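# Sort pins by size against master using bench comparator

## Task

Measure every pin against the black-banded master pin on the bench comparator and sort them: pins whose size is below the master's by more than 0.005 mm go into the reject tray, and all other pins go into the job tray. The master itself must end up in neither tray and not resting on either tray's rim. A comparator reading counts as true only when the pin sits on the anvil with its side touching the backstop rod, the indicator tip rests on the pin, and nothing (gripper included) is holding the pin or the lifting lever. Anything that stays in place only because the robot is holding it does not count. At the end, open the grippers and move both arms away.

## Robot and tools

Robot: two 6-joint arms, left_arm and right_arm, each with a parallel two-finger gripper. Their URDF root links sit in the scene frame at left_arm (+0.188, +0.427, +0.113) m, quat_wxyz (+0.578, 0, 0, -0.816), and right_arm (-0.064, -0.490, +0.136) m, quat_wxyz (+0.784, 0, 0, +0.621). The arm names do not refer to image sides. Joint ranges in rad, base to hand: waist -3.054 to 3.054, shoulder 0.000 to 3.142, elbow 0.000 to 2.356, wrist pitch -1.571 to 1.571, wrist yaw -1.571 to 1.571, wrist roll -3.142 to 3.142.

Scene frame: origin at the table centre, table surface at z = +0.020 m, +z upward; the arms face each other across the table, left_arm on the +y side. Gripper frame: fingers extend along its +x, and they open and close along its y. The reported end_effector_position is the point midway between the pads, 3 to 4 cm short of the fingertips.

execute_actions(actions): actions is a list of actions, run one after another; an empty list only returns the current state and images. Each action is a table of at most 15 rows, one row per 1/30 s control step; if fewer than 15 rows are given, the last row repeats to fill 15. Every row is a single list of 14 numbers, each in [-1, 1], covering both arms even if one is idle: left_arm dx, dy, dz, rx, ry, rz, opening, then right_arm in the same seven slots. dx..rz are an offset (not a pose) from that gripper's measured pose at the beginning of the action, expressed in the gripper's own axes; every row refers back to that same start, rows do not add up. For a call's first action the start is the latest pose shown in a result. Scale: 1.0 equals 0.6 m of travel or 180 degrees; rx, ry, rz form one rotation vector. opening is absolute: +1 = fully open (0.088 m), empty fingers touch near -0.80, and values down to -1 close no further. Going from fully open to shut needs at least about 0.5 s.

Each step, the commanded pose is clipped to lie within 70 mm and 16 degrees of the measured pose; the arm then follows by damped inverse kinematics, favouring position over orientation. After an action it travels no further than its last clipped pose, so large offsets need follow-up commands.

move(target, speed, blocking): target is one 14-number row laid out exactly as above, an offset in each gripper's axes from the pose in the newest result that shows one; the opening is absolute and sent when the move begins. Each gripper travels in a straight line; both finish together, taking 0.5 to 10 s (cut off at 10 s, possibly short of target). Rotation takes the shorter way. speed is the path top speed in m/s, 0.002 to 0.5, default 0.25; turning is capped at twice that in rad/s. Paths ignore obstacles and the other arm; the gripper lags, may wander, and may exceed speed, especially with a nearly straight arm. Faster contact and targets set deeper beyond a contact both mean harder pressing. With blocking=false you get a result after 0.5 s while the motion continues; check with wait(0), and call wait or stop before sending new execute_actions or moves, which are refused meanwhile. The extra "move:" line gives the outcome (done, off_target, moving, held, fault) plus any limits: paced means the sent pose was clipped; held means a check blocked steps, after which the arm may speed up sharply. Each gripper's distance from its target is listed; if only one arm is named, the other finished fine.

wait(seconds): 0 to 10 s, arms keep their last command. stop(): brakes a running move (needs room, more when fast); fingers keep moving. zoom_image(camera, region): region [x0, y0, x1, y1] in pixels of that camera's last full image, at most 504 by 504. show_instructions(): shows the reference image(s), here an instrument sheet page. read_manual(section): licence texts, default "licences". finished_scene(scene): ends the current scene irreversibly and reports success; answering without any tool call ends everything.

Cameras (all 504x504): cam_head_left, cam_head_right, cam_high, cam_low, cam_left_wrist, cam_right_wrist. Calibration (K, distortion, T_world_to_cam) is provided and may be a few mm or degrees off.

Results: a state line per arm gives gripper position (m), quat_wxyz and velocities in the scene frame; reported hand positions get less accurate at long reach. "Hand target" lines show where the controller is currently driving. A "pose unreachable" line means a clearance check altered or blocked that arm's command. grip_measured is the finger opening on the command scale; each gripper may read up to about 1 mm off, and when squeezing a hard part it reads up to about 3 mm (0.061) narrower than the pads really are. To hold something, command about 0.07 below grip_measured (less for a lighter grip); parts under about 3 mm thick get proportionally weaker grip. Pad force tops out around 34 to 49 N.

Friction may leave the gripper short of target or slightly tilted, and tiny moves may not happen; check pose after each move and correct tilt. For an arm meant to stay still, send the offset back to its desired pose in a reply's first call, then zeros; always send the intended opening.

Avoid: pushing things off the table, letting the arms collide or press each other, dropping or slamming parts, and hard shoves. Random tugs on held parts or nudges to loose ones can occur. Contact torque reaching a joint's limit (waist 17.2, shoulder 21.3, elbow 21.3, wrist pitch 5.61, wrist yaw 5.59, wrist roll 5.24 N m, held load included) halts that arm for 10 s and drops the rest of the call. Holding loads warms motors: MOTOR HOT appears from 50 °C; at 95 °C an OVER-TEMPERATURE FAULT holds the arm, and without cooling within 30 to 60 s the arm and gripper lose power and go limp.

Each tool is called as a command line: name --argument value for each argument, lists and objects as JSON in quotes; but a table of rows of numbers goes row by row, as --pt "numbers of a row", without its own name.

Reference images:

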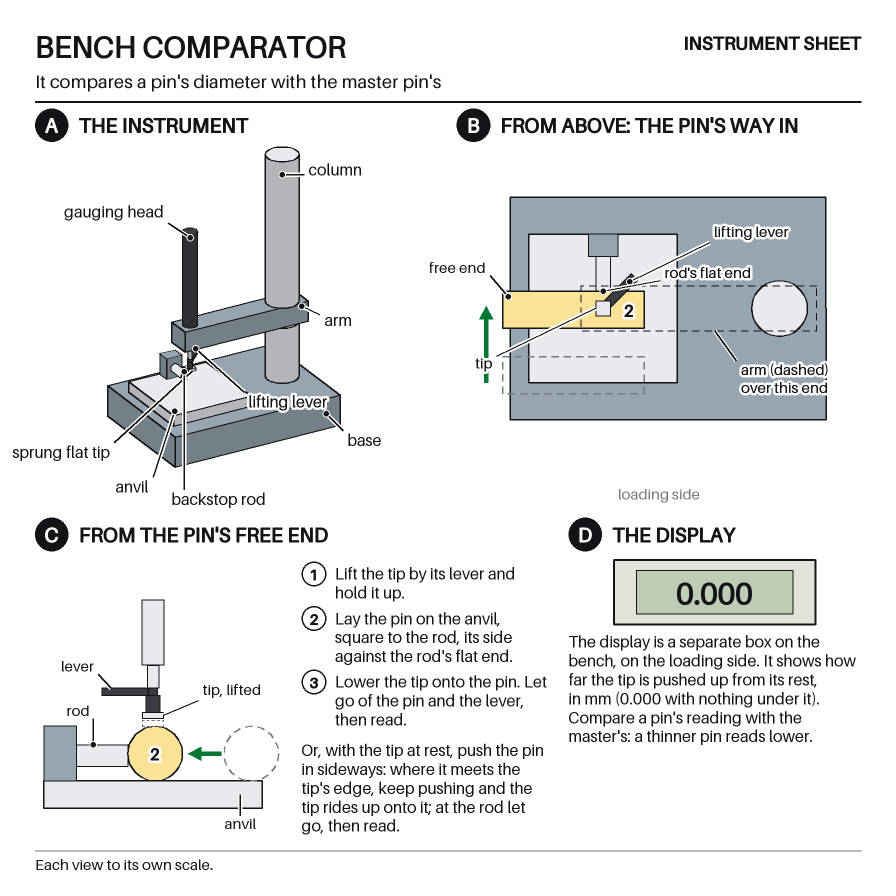

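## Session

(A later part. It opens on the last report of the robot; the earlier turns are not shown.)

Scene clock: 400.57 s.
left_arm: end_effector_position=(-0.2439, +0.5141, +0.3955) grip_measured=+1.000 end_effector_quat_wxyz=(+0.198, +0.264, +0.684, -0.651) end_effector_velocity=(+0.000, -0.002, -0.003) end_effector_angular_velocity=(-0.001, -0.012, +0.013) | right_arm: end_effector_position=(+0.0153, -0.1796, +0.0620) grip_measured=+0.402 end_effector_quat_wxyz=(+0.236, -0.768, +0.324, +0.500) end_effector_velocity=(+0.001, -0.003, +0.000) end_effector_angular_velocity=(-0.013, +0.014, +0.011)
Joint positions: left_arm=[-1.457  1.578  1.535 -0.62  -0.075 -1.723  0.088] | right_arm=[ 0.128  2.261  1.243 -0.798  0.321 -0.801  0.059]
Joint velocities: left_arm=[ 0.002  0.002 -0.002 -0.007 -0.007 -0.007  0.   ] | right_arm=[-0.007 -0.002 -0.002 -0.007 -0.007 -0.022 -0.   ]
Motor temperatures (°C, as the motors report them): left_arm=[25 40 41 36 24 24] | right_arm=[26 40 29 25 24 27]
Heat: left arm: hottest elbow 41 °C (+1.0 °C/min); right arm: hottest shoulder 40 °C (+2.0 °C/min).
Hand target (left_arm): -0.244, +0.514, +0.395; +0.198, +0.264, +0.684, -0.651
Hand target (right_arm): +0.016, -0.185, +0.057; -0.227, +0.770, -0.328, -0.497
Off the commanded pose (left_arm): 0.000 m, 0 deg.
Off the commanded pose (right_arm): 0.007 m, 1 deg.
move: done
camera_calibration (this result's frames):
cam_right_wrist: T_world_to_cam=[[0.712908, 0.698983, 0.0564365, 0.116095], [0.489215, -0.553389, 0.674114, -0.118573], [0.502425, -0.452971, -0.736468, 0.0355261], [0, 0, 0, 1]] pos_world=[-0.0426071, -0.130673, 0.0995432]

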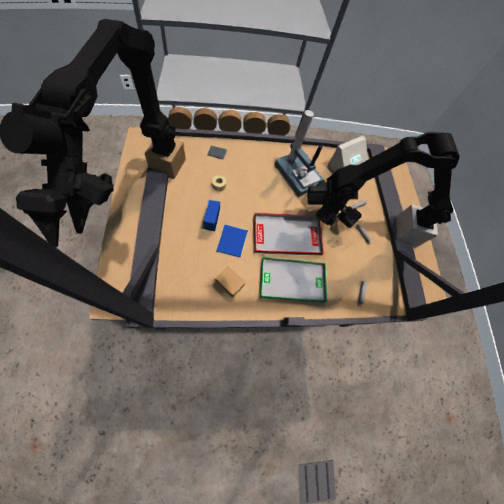

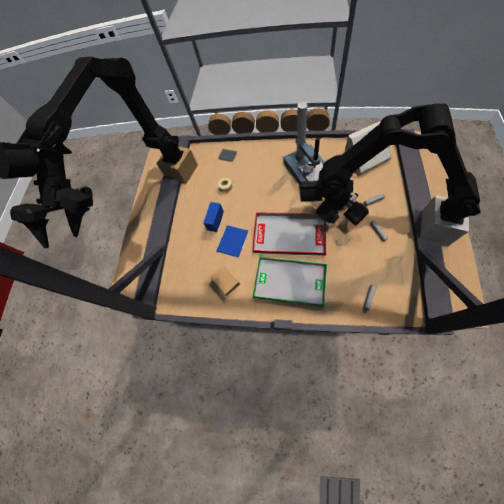

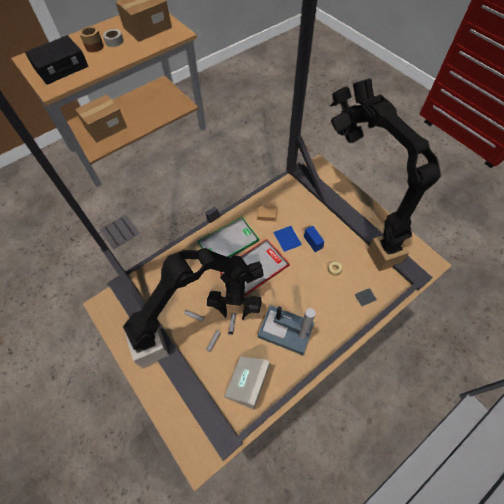

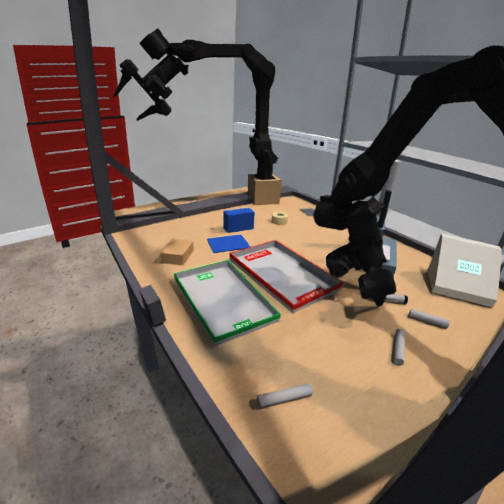

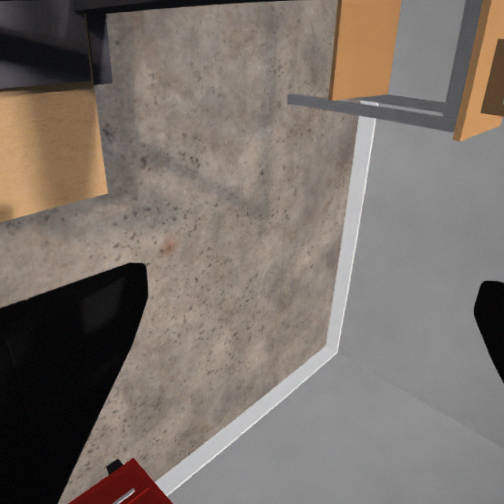

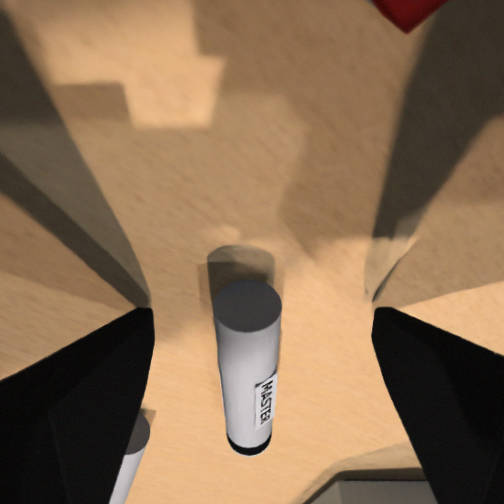

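move --target '[0,0,0,0,0,0,1, 0.009,0.010,-0.0154,0,0,0,0.4]' --speed 0.05

Scene clock: 415.43 s.
left_arm: end_effector_position=(-0.2439, +0.5141, +0.3955) grip_measured=+1.000 end_effector_quat_wxyz=(+0.198, +0.264, +0.684, -0.651) end_effector_velocity=(+0.002, -0.000, -0.001) end_effector_angular_velocity=(+0.011, -0.008, +0.017) | right_arm: end_effector_position=(+0.0164, -0.1895, +0.0578) grip_measured=+0.402 end_effector_quat_wxyz=(+0.235, -0.767, +0.326, +0.500) end_effector_velocity=(-0.000, -0.001, +0.001) end_effector_angular_velocity=(+0.002, +0.012, +0.016)
Joint positions: left_arm=[-1.457  1.578  1.535 -0.62  -0.075 -1.723  0.088] | right_arm=[ 0.121  2.249  1.194 -0.763  0.321 -0.806  0.059]
Joint velocities: left_arm=[-0.002 -0.002 -0.002 -0.007 -0.007 -0.022  0.   ] | right_arm=[-0.002 -0.012 -0.012  0.007 -0.007 -0.022 -0.   ]
Motor temperatures (°C, as the motors report them): left_arm=[25 40 41 36 24 24] | right_arm=[26 40 28 25 24 27]
Heat: left arm: hottest elbow 41 °C (+1.0 °C/min); right arm: hottest shoulder 40 °C (+1.0 °C/min).
Hand target (left_arm): -0.244, +0.514, +0.395; +0.198, +0.264, +0.684, -0.651
Hand target (right_arm): +0.018, -0.191, +0.060; -0.236, +0.768, -0.324, -0.500
Off the commanded pose (left_arm): 0.000 m, 0 deg.
Off the commanded pose (right_arm): 0.004 m, 0 deg.
move: done
camera_calibration (this result's frames):
cam_right_wrist: T_world_to_cam=[[0.714594, 0.697481, 0.0536214, 0.122278], [0.488905, -0.552781, 0.674837, -0.121626], [0.500327, -0.456019, -0.736016, 0.0268279], [0, 0, 0, 1]] pos_world=[-0.0413384, -0.140285, 0.095267]

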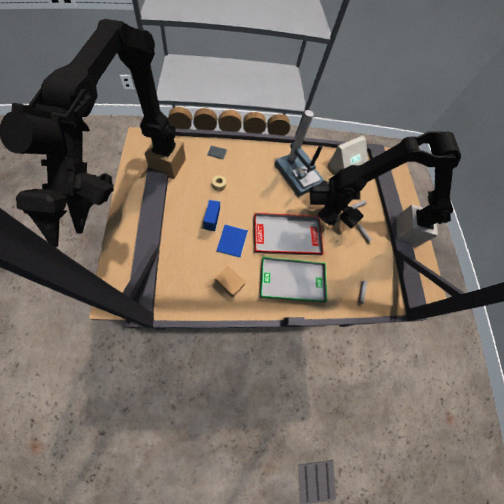

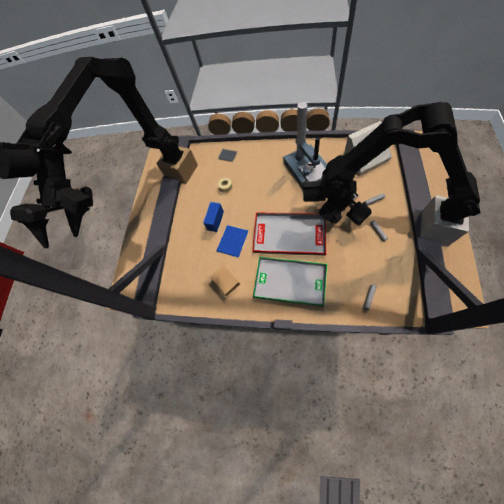

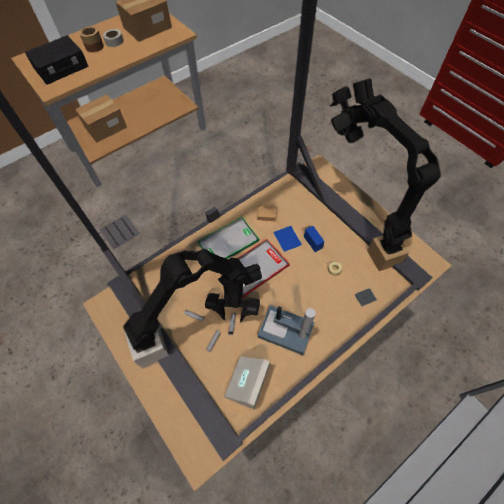

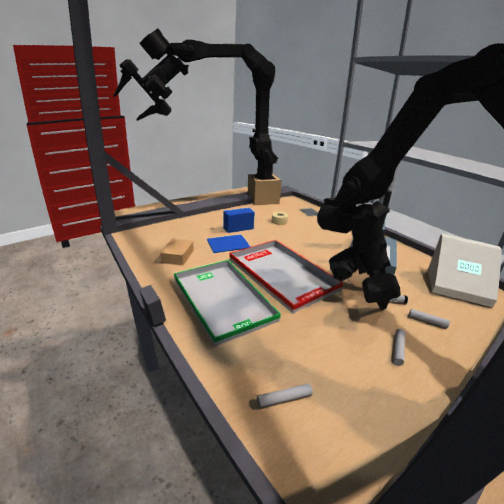

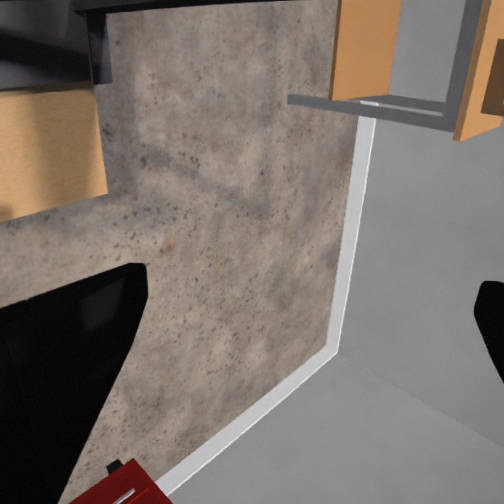

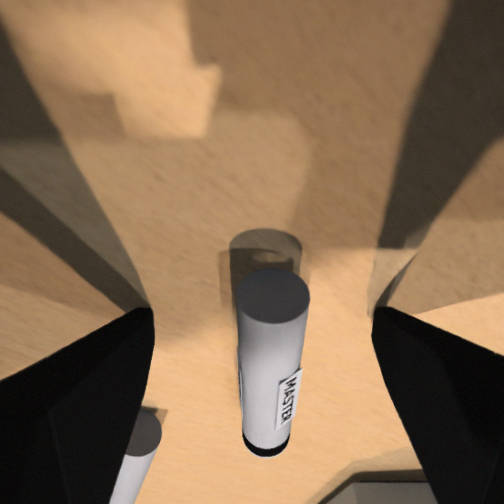

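move --target '[0,0,0,0,0,0,1, -0.009,-0.004,-0.0035,0,0,0,0.4]' --speed 0.05

Scene clock: 434.63 s.
left_arm: end_effector_position=(-0.2439, +0.5141, +0.3955) grip_measured=+1.000 end_effector_quat_wxyz=(+0.198, +0.264, +0.684, -0.651) end_effector_velocity=(+0.005, +0.001, -0.002) end_effector_angular_velocity=(+0.029, -0.021, +0.014) | right_arm: end_effector_position=(+0.0163, -0.1927, +0.0590) grip_measured=+0.402 end_effector_quat_wxyz=(+0.229, -0.769, +0.330, +0.498) end_effector_velocity=(-0.001, -0.002, +0.000) end_effector_angular_velocity=(-0.009, +0.010, +0.002)
Joint positions: left_arm=[-1.457  1.578  1.535 -0.62  -0.075 -1.723  0.088] | right_arm=[ 0.121  2.248  1.195 -0.78   0.321 -0.806  0.059]
Joint velocities: left_arm=[-0.002 -0.007 -0.002 -0.022  0.007 -0.037  0.   ] | right_arm=[-0.002 -0.002 -0.002 -0.007 -0.007 -0.007 -0.   ]
Motor temperatures (°C, as the motors report them): left_arm=[25 40 41 36 24 24] | right_arm=[26 44 28 24 24 27]
Heat: left arm: hottest elbow 41 °C (+1.0 °C/min); right arm: hottest shoulder 44 °C (+4.0 °C/min).
Hand target (left_arm): -0.244, +0.514, +0.395; +0.198, +0.264, +0.684, -0.651
Hand target (right_arm): +0.018, -0.188, +0.064; -0.236, +0.767, -0.326, -0.500
Off the commanded pose (left_arm): 0.000 m, 0 deg.
Off the commanded pose (right_arm): 0.007 m, 1 deg.
move: done
camera_calibration (this result's frames):
cam_right_wrist: T_world_to_cam=[[0.71521, 0.697691, 0.0412516, 0.125277], [0.489684, -0.542345, 0.682695, -0.122632], [0.498682, -0.46807, -0.729539, 0.0236711], [0, 0, 0, 1]] pos_world=[-0.0413531, -0.142834, 0.0958211]

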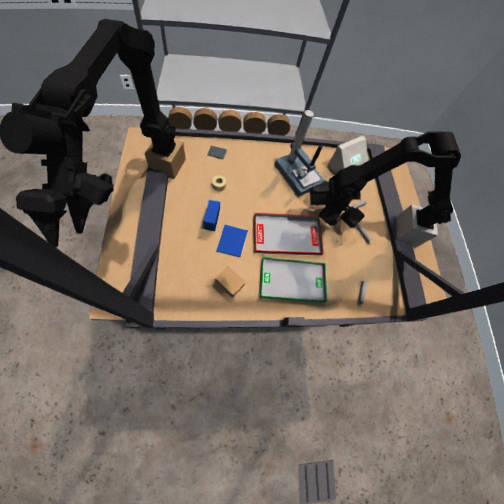

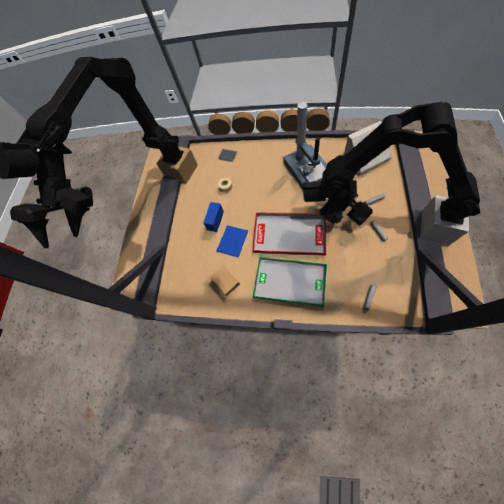

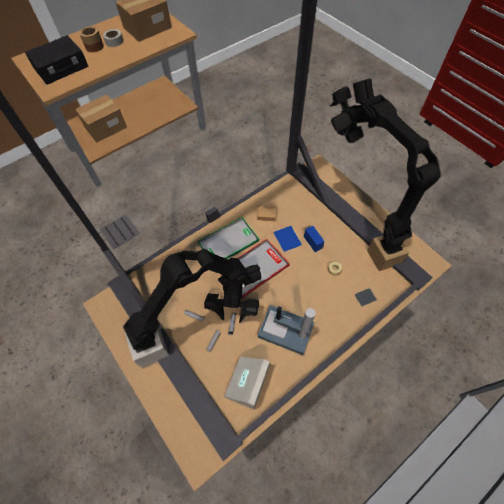

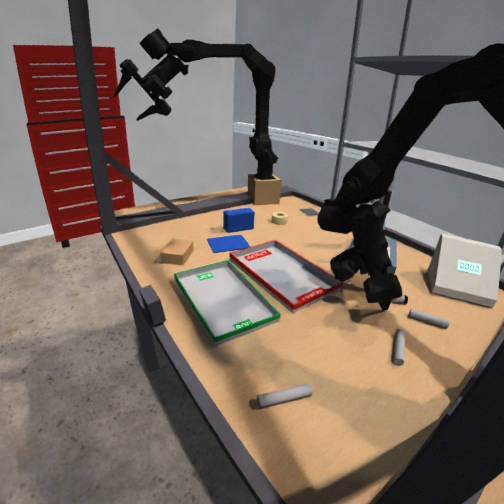

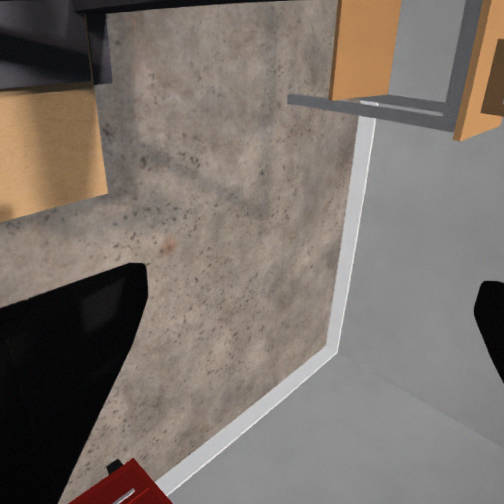

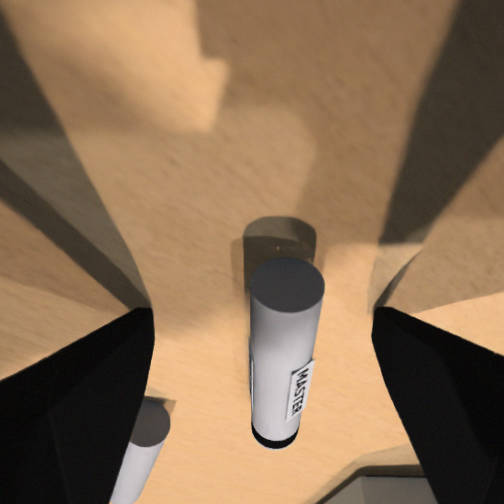

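move --target '[0,0,0,0,0,0,1, -0.0167,-0.018,0.0064,0,0,0,0.4]' --speed 0.05

Scene clock: 448.80 s.
left_arm: end_effector_position=(-0.2439, +0.5141, +0.3955) grip_measured=+1.000 end_effector_quat_wxyz=(+0.198, +0.264, +0.684, -0.651) end_effector_velocity=(+0.003, -0.001, -0.006) end_effector_angular_velocity=(-0.016, -0.024, -0.001) | right_arm: end_effector_position=(+0.0178, -0.1808, +0.0691) grip_measured=+0.402 end_effector_quat_wxyz=(+0.232, -0.768, +0.329, +0.499) end_effector_velocity=(-0.005, -0.000, -0.000) end_effector_angular_velocity=(-0.001, +0.037, -0.005)
Joint positions: left_arm=[-1.457  1.578  1.535 -0.62  -0.075 -1.723  0.088] | right_arm=[ 0.12   2.248  1.254 -0.832  0.321 -0.806  0.059]
Joint velocities: left_arm=[-0.002  0.002 -0.002 -0.022 -0.007  0.007  0.   ] | right_arm=[-0.002 -0.002  0.002 -0.007 -0.037 -0.007 -0.   ]
Motor temperatures (°C, as the motors report them): left_arm=[25 40 41 36 24 24] | right_arm=[26 46 29 25 24 27]
Heat: left arm: hottest elbow 41 °C (+0.0 °C/min); right arm: hottest shoulder 46 °C (+6.0 °C/min).
Hand target (left_arm): -0.244, +0.514, +0.395; +0.198, +0.264, +0.684, -0.651
Hand target (right_arm): +0.019, -0.180, +0.067; -0.229, +0.769, -0.330, -0.498
Off the commanded pose (left_arm): 0.000 m, 0 deg.
Off the commanded pose (right_arm): 0.003 m, 0 deg.
move: done
camera_calibration (this result's frames):
cam_right_wrist: T_world_to_cam=[[0.715439, 0.697083, 0.0471435, 0.115], [0.488901, -0.547694, 0.678975, -0.124462], [0.499122, -0.462716, -0.732646, 0.0370549], [0, 0, 0, 1]] pos_world=[-0.039921, -0.131186, 0.106233]

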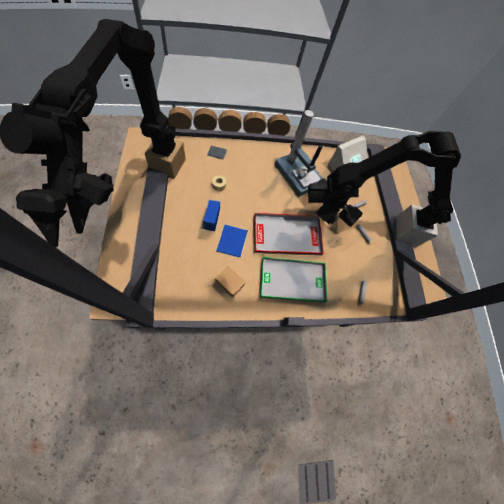

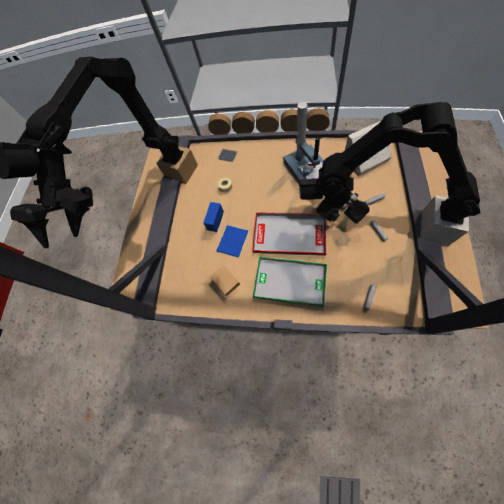

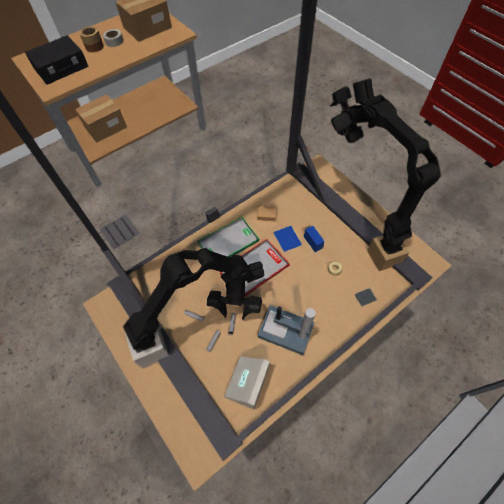

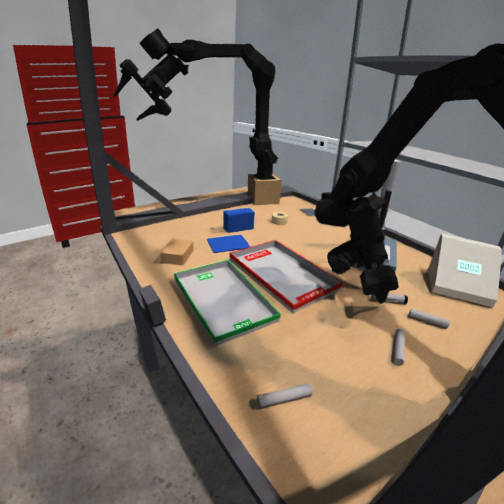

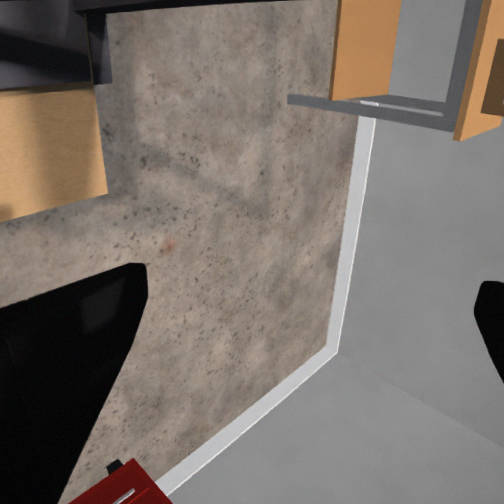

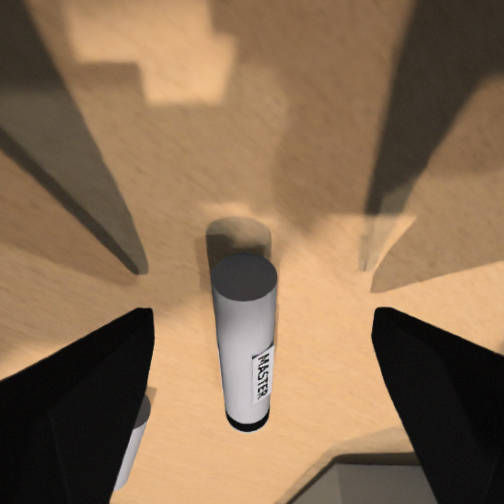

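move --target '[0,0,0,0,0,0,1, 0.0185,0.0095,-0.0015,0,0,0,0.4]' --speed 0.05

Scene clock: 473.37 s.
left_arm: end_effector_position=(-0.2439, +0.5141, +0.3955) grip_measured=+1.000 end_effector_quat_wxyz=(+0.198, +0.264, +0.684, -0.651) end_effector_velocity=(+0.004, -0.001, -0.002) end_effector_angular_velocity=(+0.018, -0.020, +0.010) | right_arm: end_effector_position=(+0.0173, -0.1847, +0.0622) grip_measured=+0.402 end_effector_quat_wxyz=(+0.237, -0.767, +0.326, +0.500) end_effector_velocity=(-0.002, -0.001, -0.002) end_effector_angular_velocity=(+0.003, +0.023, -0.001)
Joint positions: left_arm=[-1.457  1.578  1.535 -0.62  -0.075 -1.723  0.088] | right_arm=[ 0.12   2.248  1.218 -0.786  0.321 -0.806  0.059]
Joint velocities: left_arm=[ 0.002 -0.007 -0.002 -0.022  0.007 -0.022  0.   ] | right_arm=[-0.002 -0.002 -0.007  0.007 -0.022 -0.007 -0.   ]
Motor temperatures (°C, as the motors report them): left_arm=[25 41 41 36 24 24] | right_arm=[26 44 30 25 24 27]
Heat: left arm: hottest shoulder 41 °C (+0.0 °C/min); right arm: hottest shoulder 44 °C (+4.0 °C/min).
Hand target (left_arm): -0.244, +0.514, +0.395; +0.198, +0.264, +0.684, -0.651
Hand target (right_arm): +0.017, -0.188, +0.059; -0.232, +0.768, -0.329, -0.499
Off the commanded pose (left_arm): 0.000 m, 0 deg.
Off the commanded pose (right_arm): 0.005 m, 1 deg.
move: done
camera_calibration (this result's frames):
cam_right_wrist: T_world_to_cam=[[0.715378, 0.696539, 0.0553874, 0.117798], [0.488101, -0.554874, 0.673701, -0.12272], [0.499992, -0.454916, -0.736926, 0.0320756], [0, 0, 0, 1]] pos_world=[-0.0404079, -0.135553, 0.0997891]

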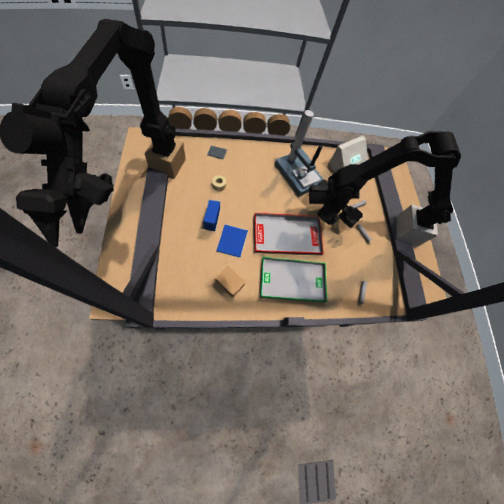

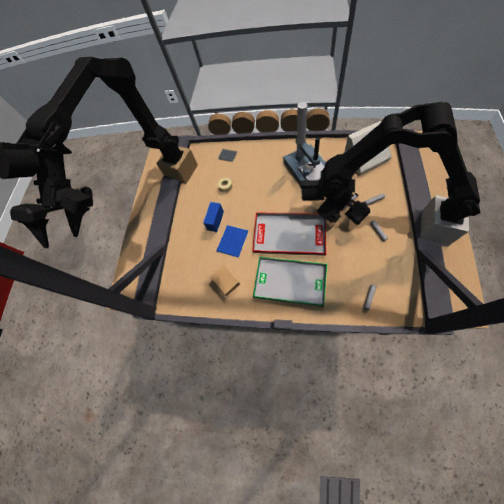

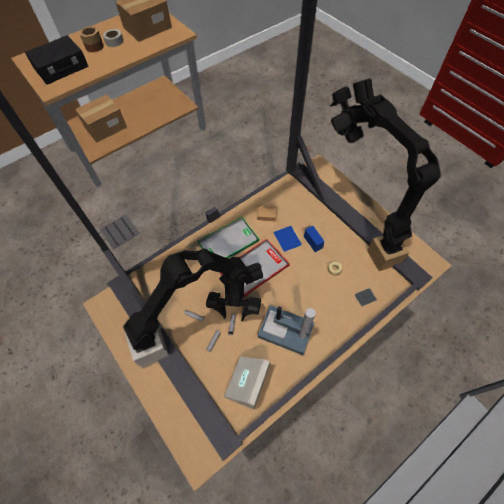

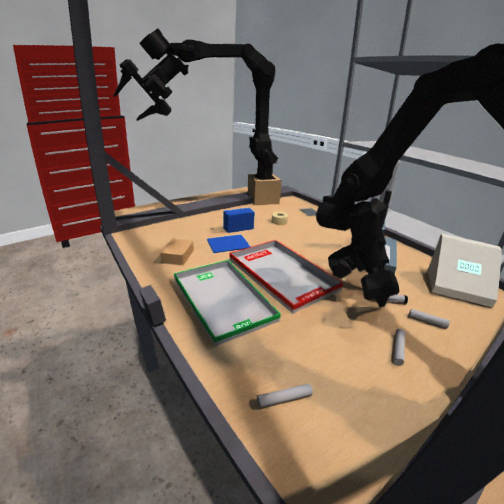

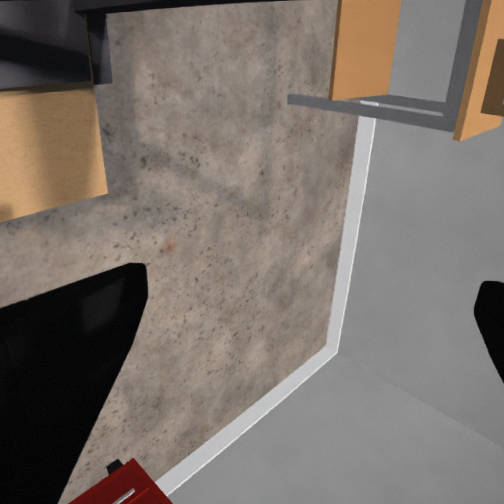

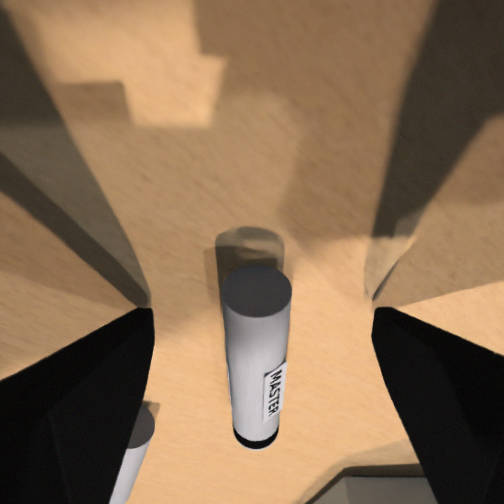

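move --target '[0,0,0,0,0,0,1, 0,0,0,0,0,0,-0.45]'

Scene clock: 479.37 s.
left_arm: end_effector_position=(-0.2439, +0.5141, +0.3955) grip_measured=+1.000 end_effector_quat_wxyz=(+0.198, +0.264, +0.684, -0.651) end_effector_velocity=(+0.001, -0.000, +0.001) end_effector_angular_velocity=(+0.001, -0.002, +0.008) | right_arm: end_effector_position=(+0.0173, -0.1848, +0.0621) grip_measured=-0.446 end_effector_quat_wxyz=(+0.237, -0.767, +0.326, +0.500) end_effector_velocity=(-0.000, -0.000, +0.001) end_effector_angular_velocity=(-0.004, +0.009, +0.003)
Joint positions: left_arm=[-1.457  1.578  1.535 -0.62  -0.075 -1.723  0.088] | right_arm=[ 0.12   2.248  1.218 -0.785  0.321 -0.806  0.017]
Joint velocities: left_arm=[-0.002 -0.002  0.002 -0.007 -0.007 -0.007  0.   ] | right_arm=[-0.002 -0.002  0.002 -0.007 -0.007 -0.007 -0.001]
Motor temperatures (°C, as the motors report them): left_arm=[25 41 41 36 24 24] | right_arm=[26 44 29 25 24 27]
Heat: left arm: hottest shoulder 41 °C (+0.0 °C/min); right arm: hottest shoulder 44 °C (+3.0 °C/min).
Hand target (left_arm): -0.244, +0.514, +0.395; +0.198, +0.264, +0.684, -0.651
Hand target (right_arm): +0.017, -0.185, +0.062; -0.237, +0.767, -0.326, -0.500
Off the commanded pose (left_arm): 0.000 m, 0 deg.
Off the commanded pose (right_arm): 0.000 m, 0 deg.
move: done
camera_calibration (this result's frames):
cam_right_wrist: T_world_to_cam=[[0.715376, 0.696518, 0.0556817, 0.117829], [0.488072, -0.555129, 0.673511, -0.122679], [0.500023, -0.454637, -0.737077, 0.0319986], [0, 0, 0, 1]] pos_world=[-0.040416, -0.135625, 0.0996504]

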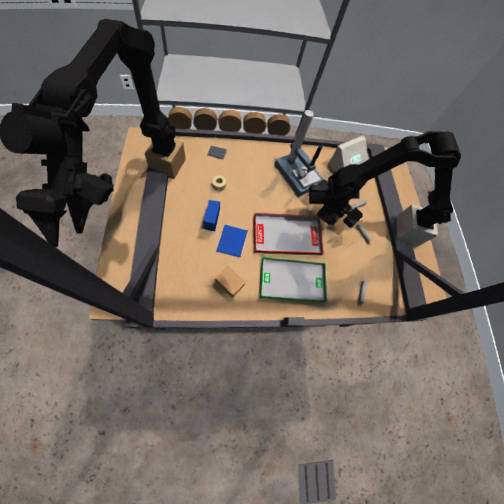

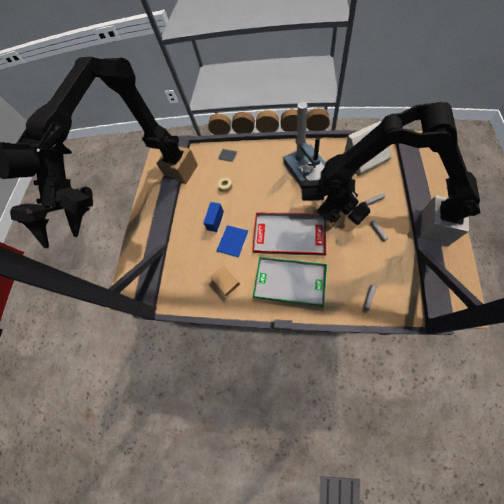

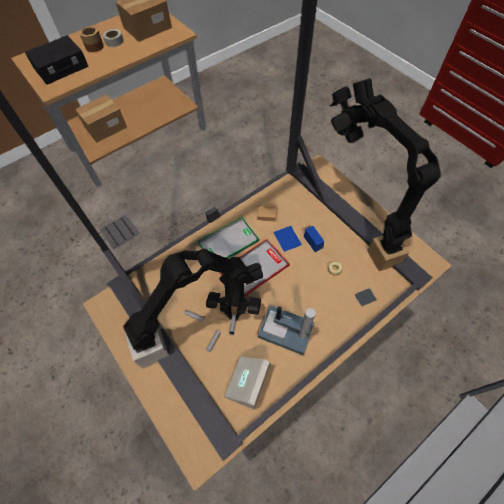

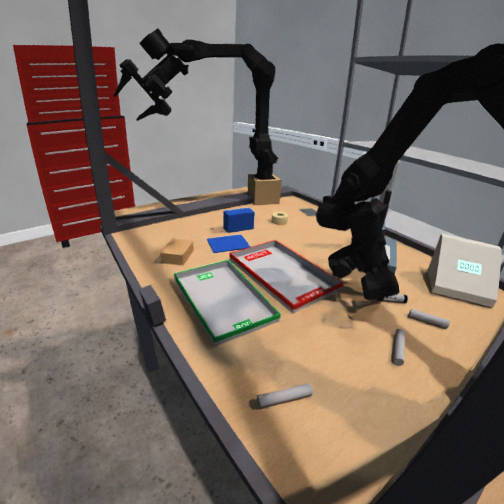

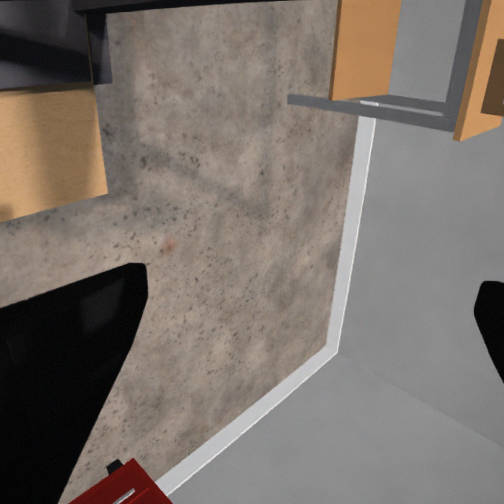

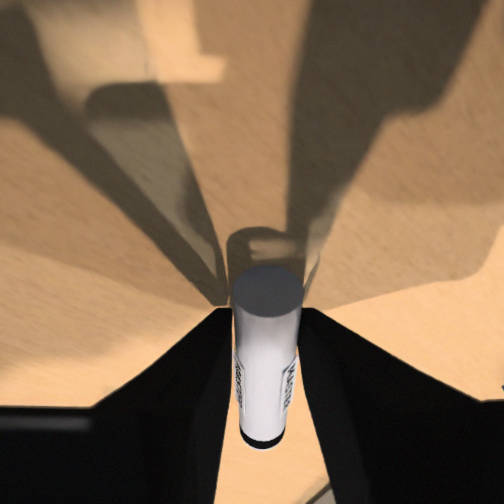

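move --target '[0,0,0,0,0,0,1, 0,0,0,0,0,0,-0.6]'

Scene clock: 485.03 s.
left_arm: end_effector_position=(-0.2439, +0.5141, +0.3955) grip_measured=+1.000 end_effector_quat_wxyz=(+0.198, +0.264, +0.684, -0.651) end_effector_velocity=(+0.001, -0.000, +0.001) end_effector_angular_velocity=(+0.012, -0.004, +0.017) | right_arm: end_effector_position=(+0.0174, -0.1848, +0.0621) grip_measured=-0.527 end_effector_quat_wxyz=(+0.237, -0.767, +0.326, +0.500) end_effector_velocity=(-0.001, -0.002, +0.000) end_effector_angular_velocity=(-0.004, +0.006, -0.011)
Joint positions: left_arm=[-1.457  1.578  1.535 -0.62  -0.075 -1.723  0.088] | right_arm=[ 0.12   2.248  1.218 -0.785  0.321 -0.806  0.013]
Joint velocities: left_arm=[-0.002 -0.002  0.002 -0.007 -0.007 -0.022  0.   ] | right_arm=[-0.002 -0.002 -0.002 -0.007 -0.007  0.007 -0.   ]
Motor temperatures (°C, as the motors report them): left_arm=[25 41 42 36 24 24] | right_arm=[26 44 29 25 24 27]
Heat: left arm: hottest elbow 42 °C (+1.0 °C/min); right arm: hottest shoulder 44 °C (+2.0 °C/min).
Hand target (left_arm): -0.244, +0.514, +0.395; +0.198, +0.264, +0.684, -0.651
Hand target (right_arm): +0.017, -0.185, +0.062; -0.237, +0.767, -0.326, -0.500
Off the commanded pose (left_arm): 0.000 m, 0 deg.
Off the commanded pose (right_arm): 0.000 m, 0 deg.
move: done
camera_calibration (this result's frames):
cam_right_wrist: T_world_to_cam=[[0.715291, 0.696586, 0.0559163, 0.11779], [0.487876, -0.555057, 0.673713, -0.122714], [0.500336, -0.454621, -0.736874, 0.0319684], [0, 0, 0, 1]] pos_world=[-0.0403798, -0.135631, 0.0996447]

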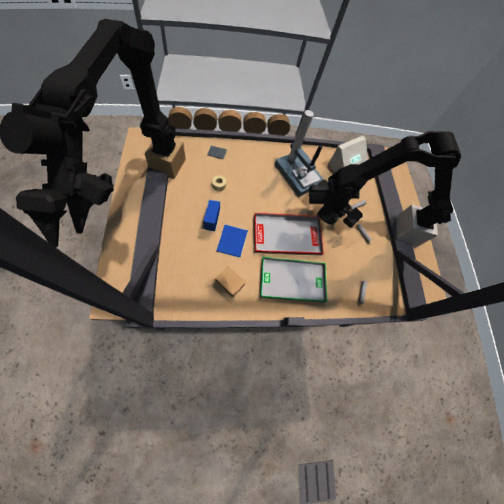

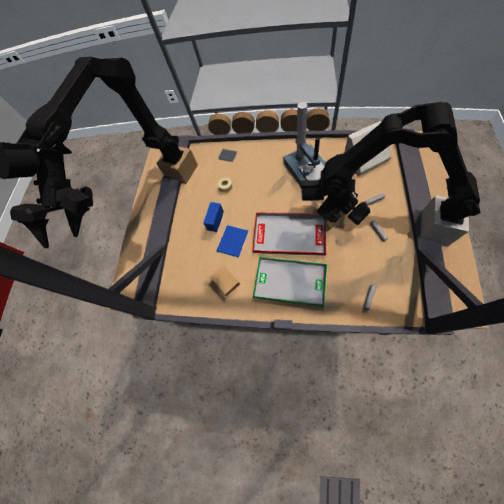

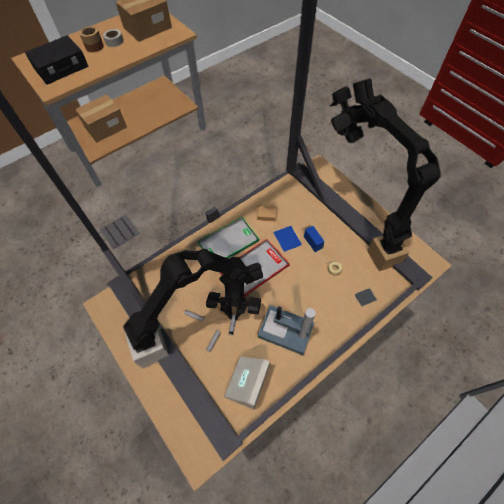

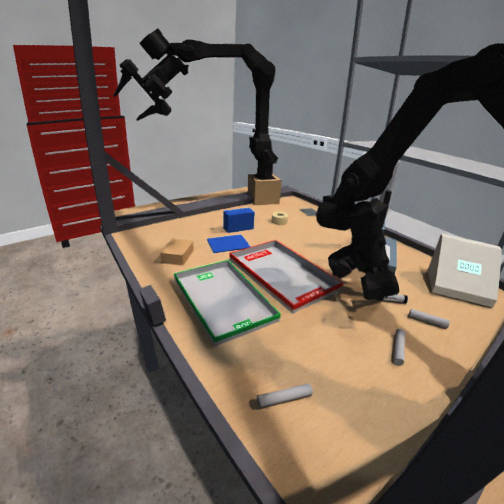

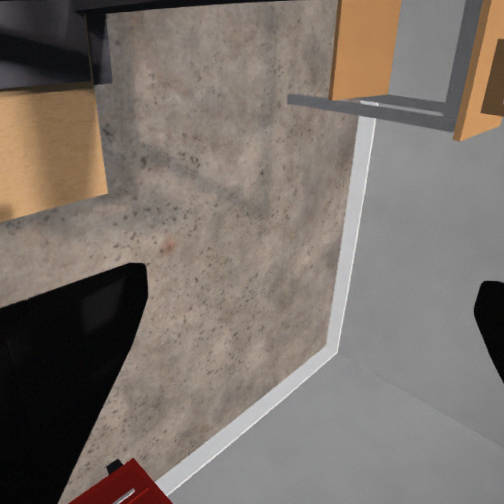

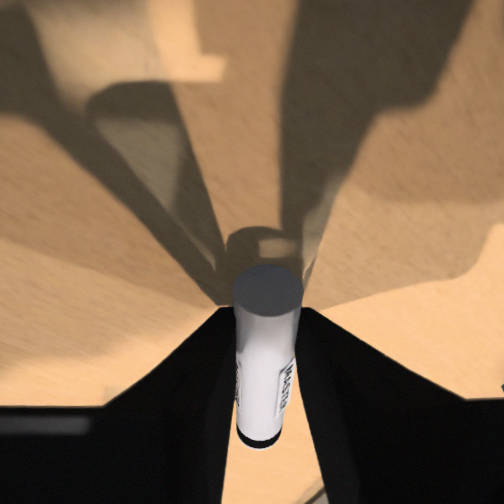

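move --target '[0,0,0,0,0,0,1, -0.1229,-0.005,-0.0519,0,0,0,-0.6]' --speed 0.15

Scene clock: 537.07 s.
left_arm: end_effector_position=(-0.2439, +0.5141, +0.3955) grip_measured=+1.000 end_effector_quat_wxyz=(+0.198, +0.264, +0.684, -0.651) end_effector_velocity=(+0.001, -0.003, -0.001) end_effector_angular_velocity=(-0.000, -0.007, +0.013) | right_arm: end_effector_position=(+0.0166, -0.1903, +0.1332) grip_measured=-0.527 end_effector_quat_wxyz=(+0.225, -0.769, +0.333, +0.496) end_effector_velocity=(-0.000, -0.000, +0.004) end_effector_angular_velocity=(-0.009, +0.010, +0.002)
Joint positions: left_arm=[-1.457  1.578  1.535 -0.62  -0.075 -1.723  0.088] | right_arm=[ 0.12   2.084  1.284 -1.044  0.321 -0.806  0.013]
Joint velocities: left_arm=[ 0.002 -0.002 -0.002 -0.007 -0.007 -0.007  0.   ] | right_arm=[-0.002 -0.002  0.012 -0.022 -0.007 -0.007 -0.   ]
Motor temperatures (°C, as the motors report them): left_arm=[25 41 42 37 24 24] | right_arm=[26 46 29 24 24 27]
Heat: left arm: hottest elbow 42 °C (+1.0 °C/min); right arm: hottest shoulder 46 °C (+2.0 °C/min).
Hand target (left_arm): -0.244, +0.514, +0.395; +0.198, +0.264, +0.684, -0.651
Hand target (right_arm): +0.018, -0.185, +0.142; -0.237, +0.767, -0.326, -0.500
Off the commanded pose (left_arm): 0.000 m, 0 deg.
Off the commanded pose (right_arm): 0.011 m, 2 deg.
move: off_target (right_arm)
camera_calibration (this result's frames):
cam_right_wrist: T_world_to_cam=[[0.715603, 0.697725, 0.033061, 0.121446], [0.490455, -0.535596, 0.687452, -0.171505], [0.49736, -0.475728, -0.725477, 0.0767234], [0, 0, 0, 1]] pos_world=[-0.0409511, -0.140094, 0.169547]

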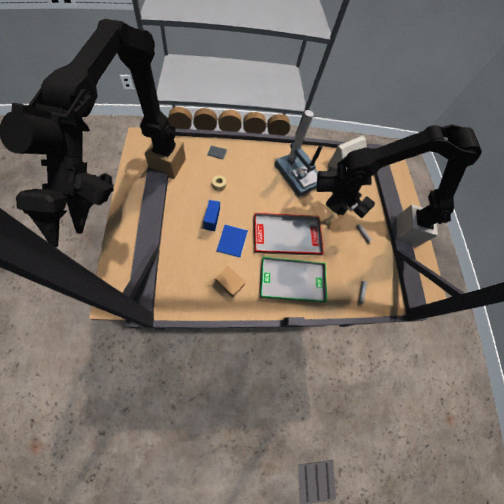

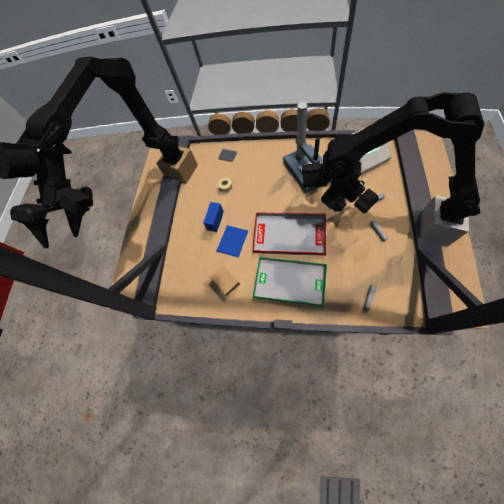

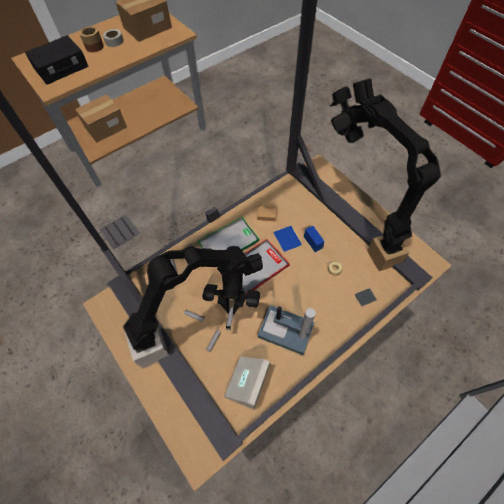

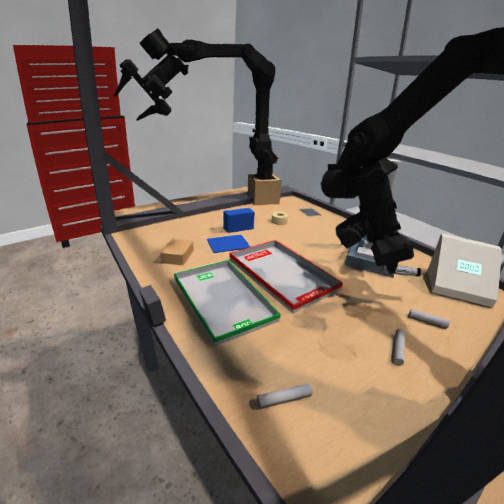

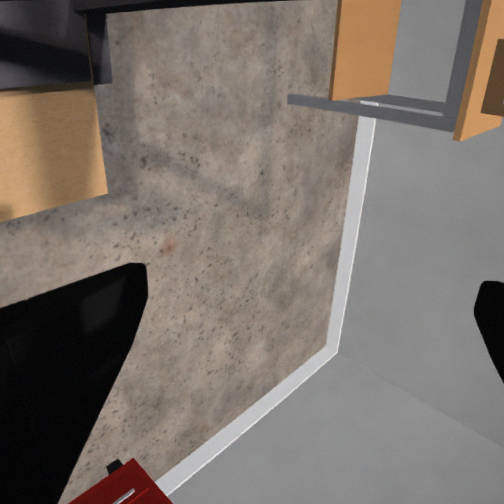

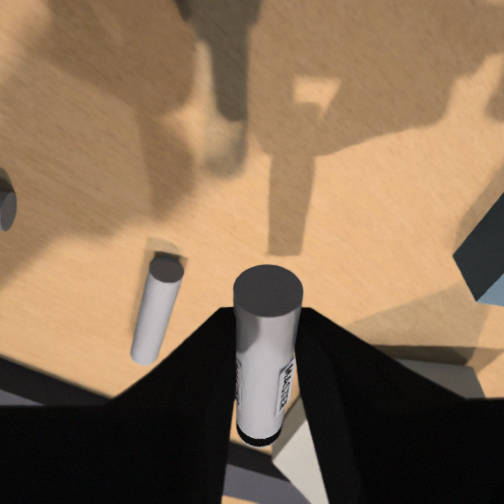

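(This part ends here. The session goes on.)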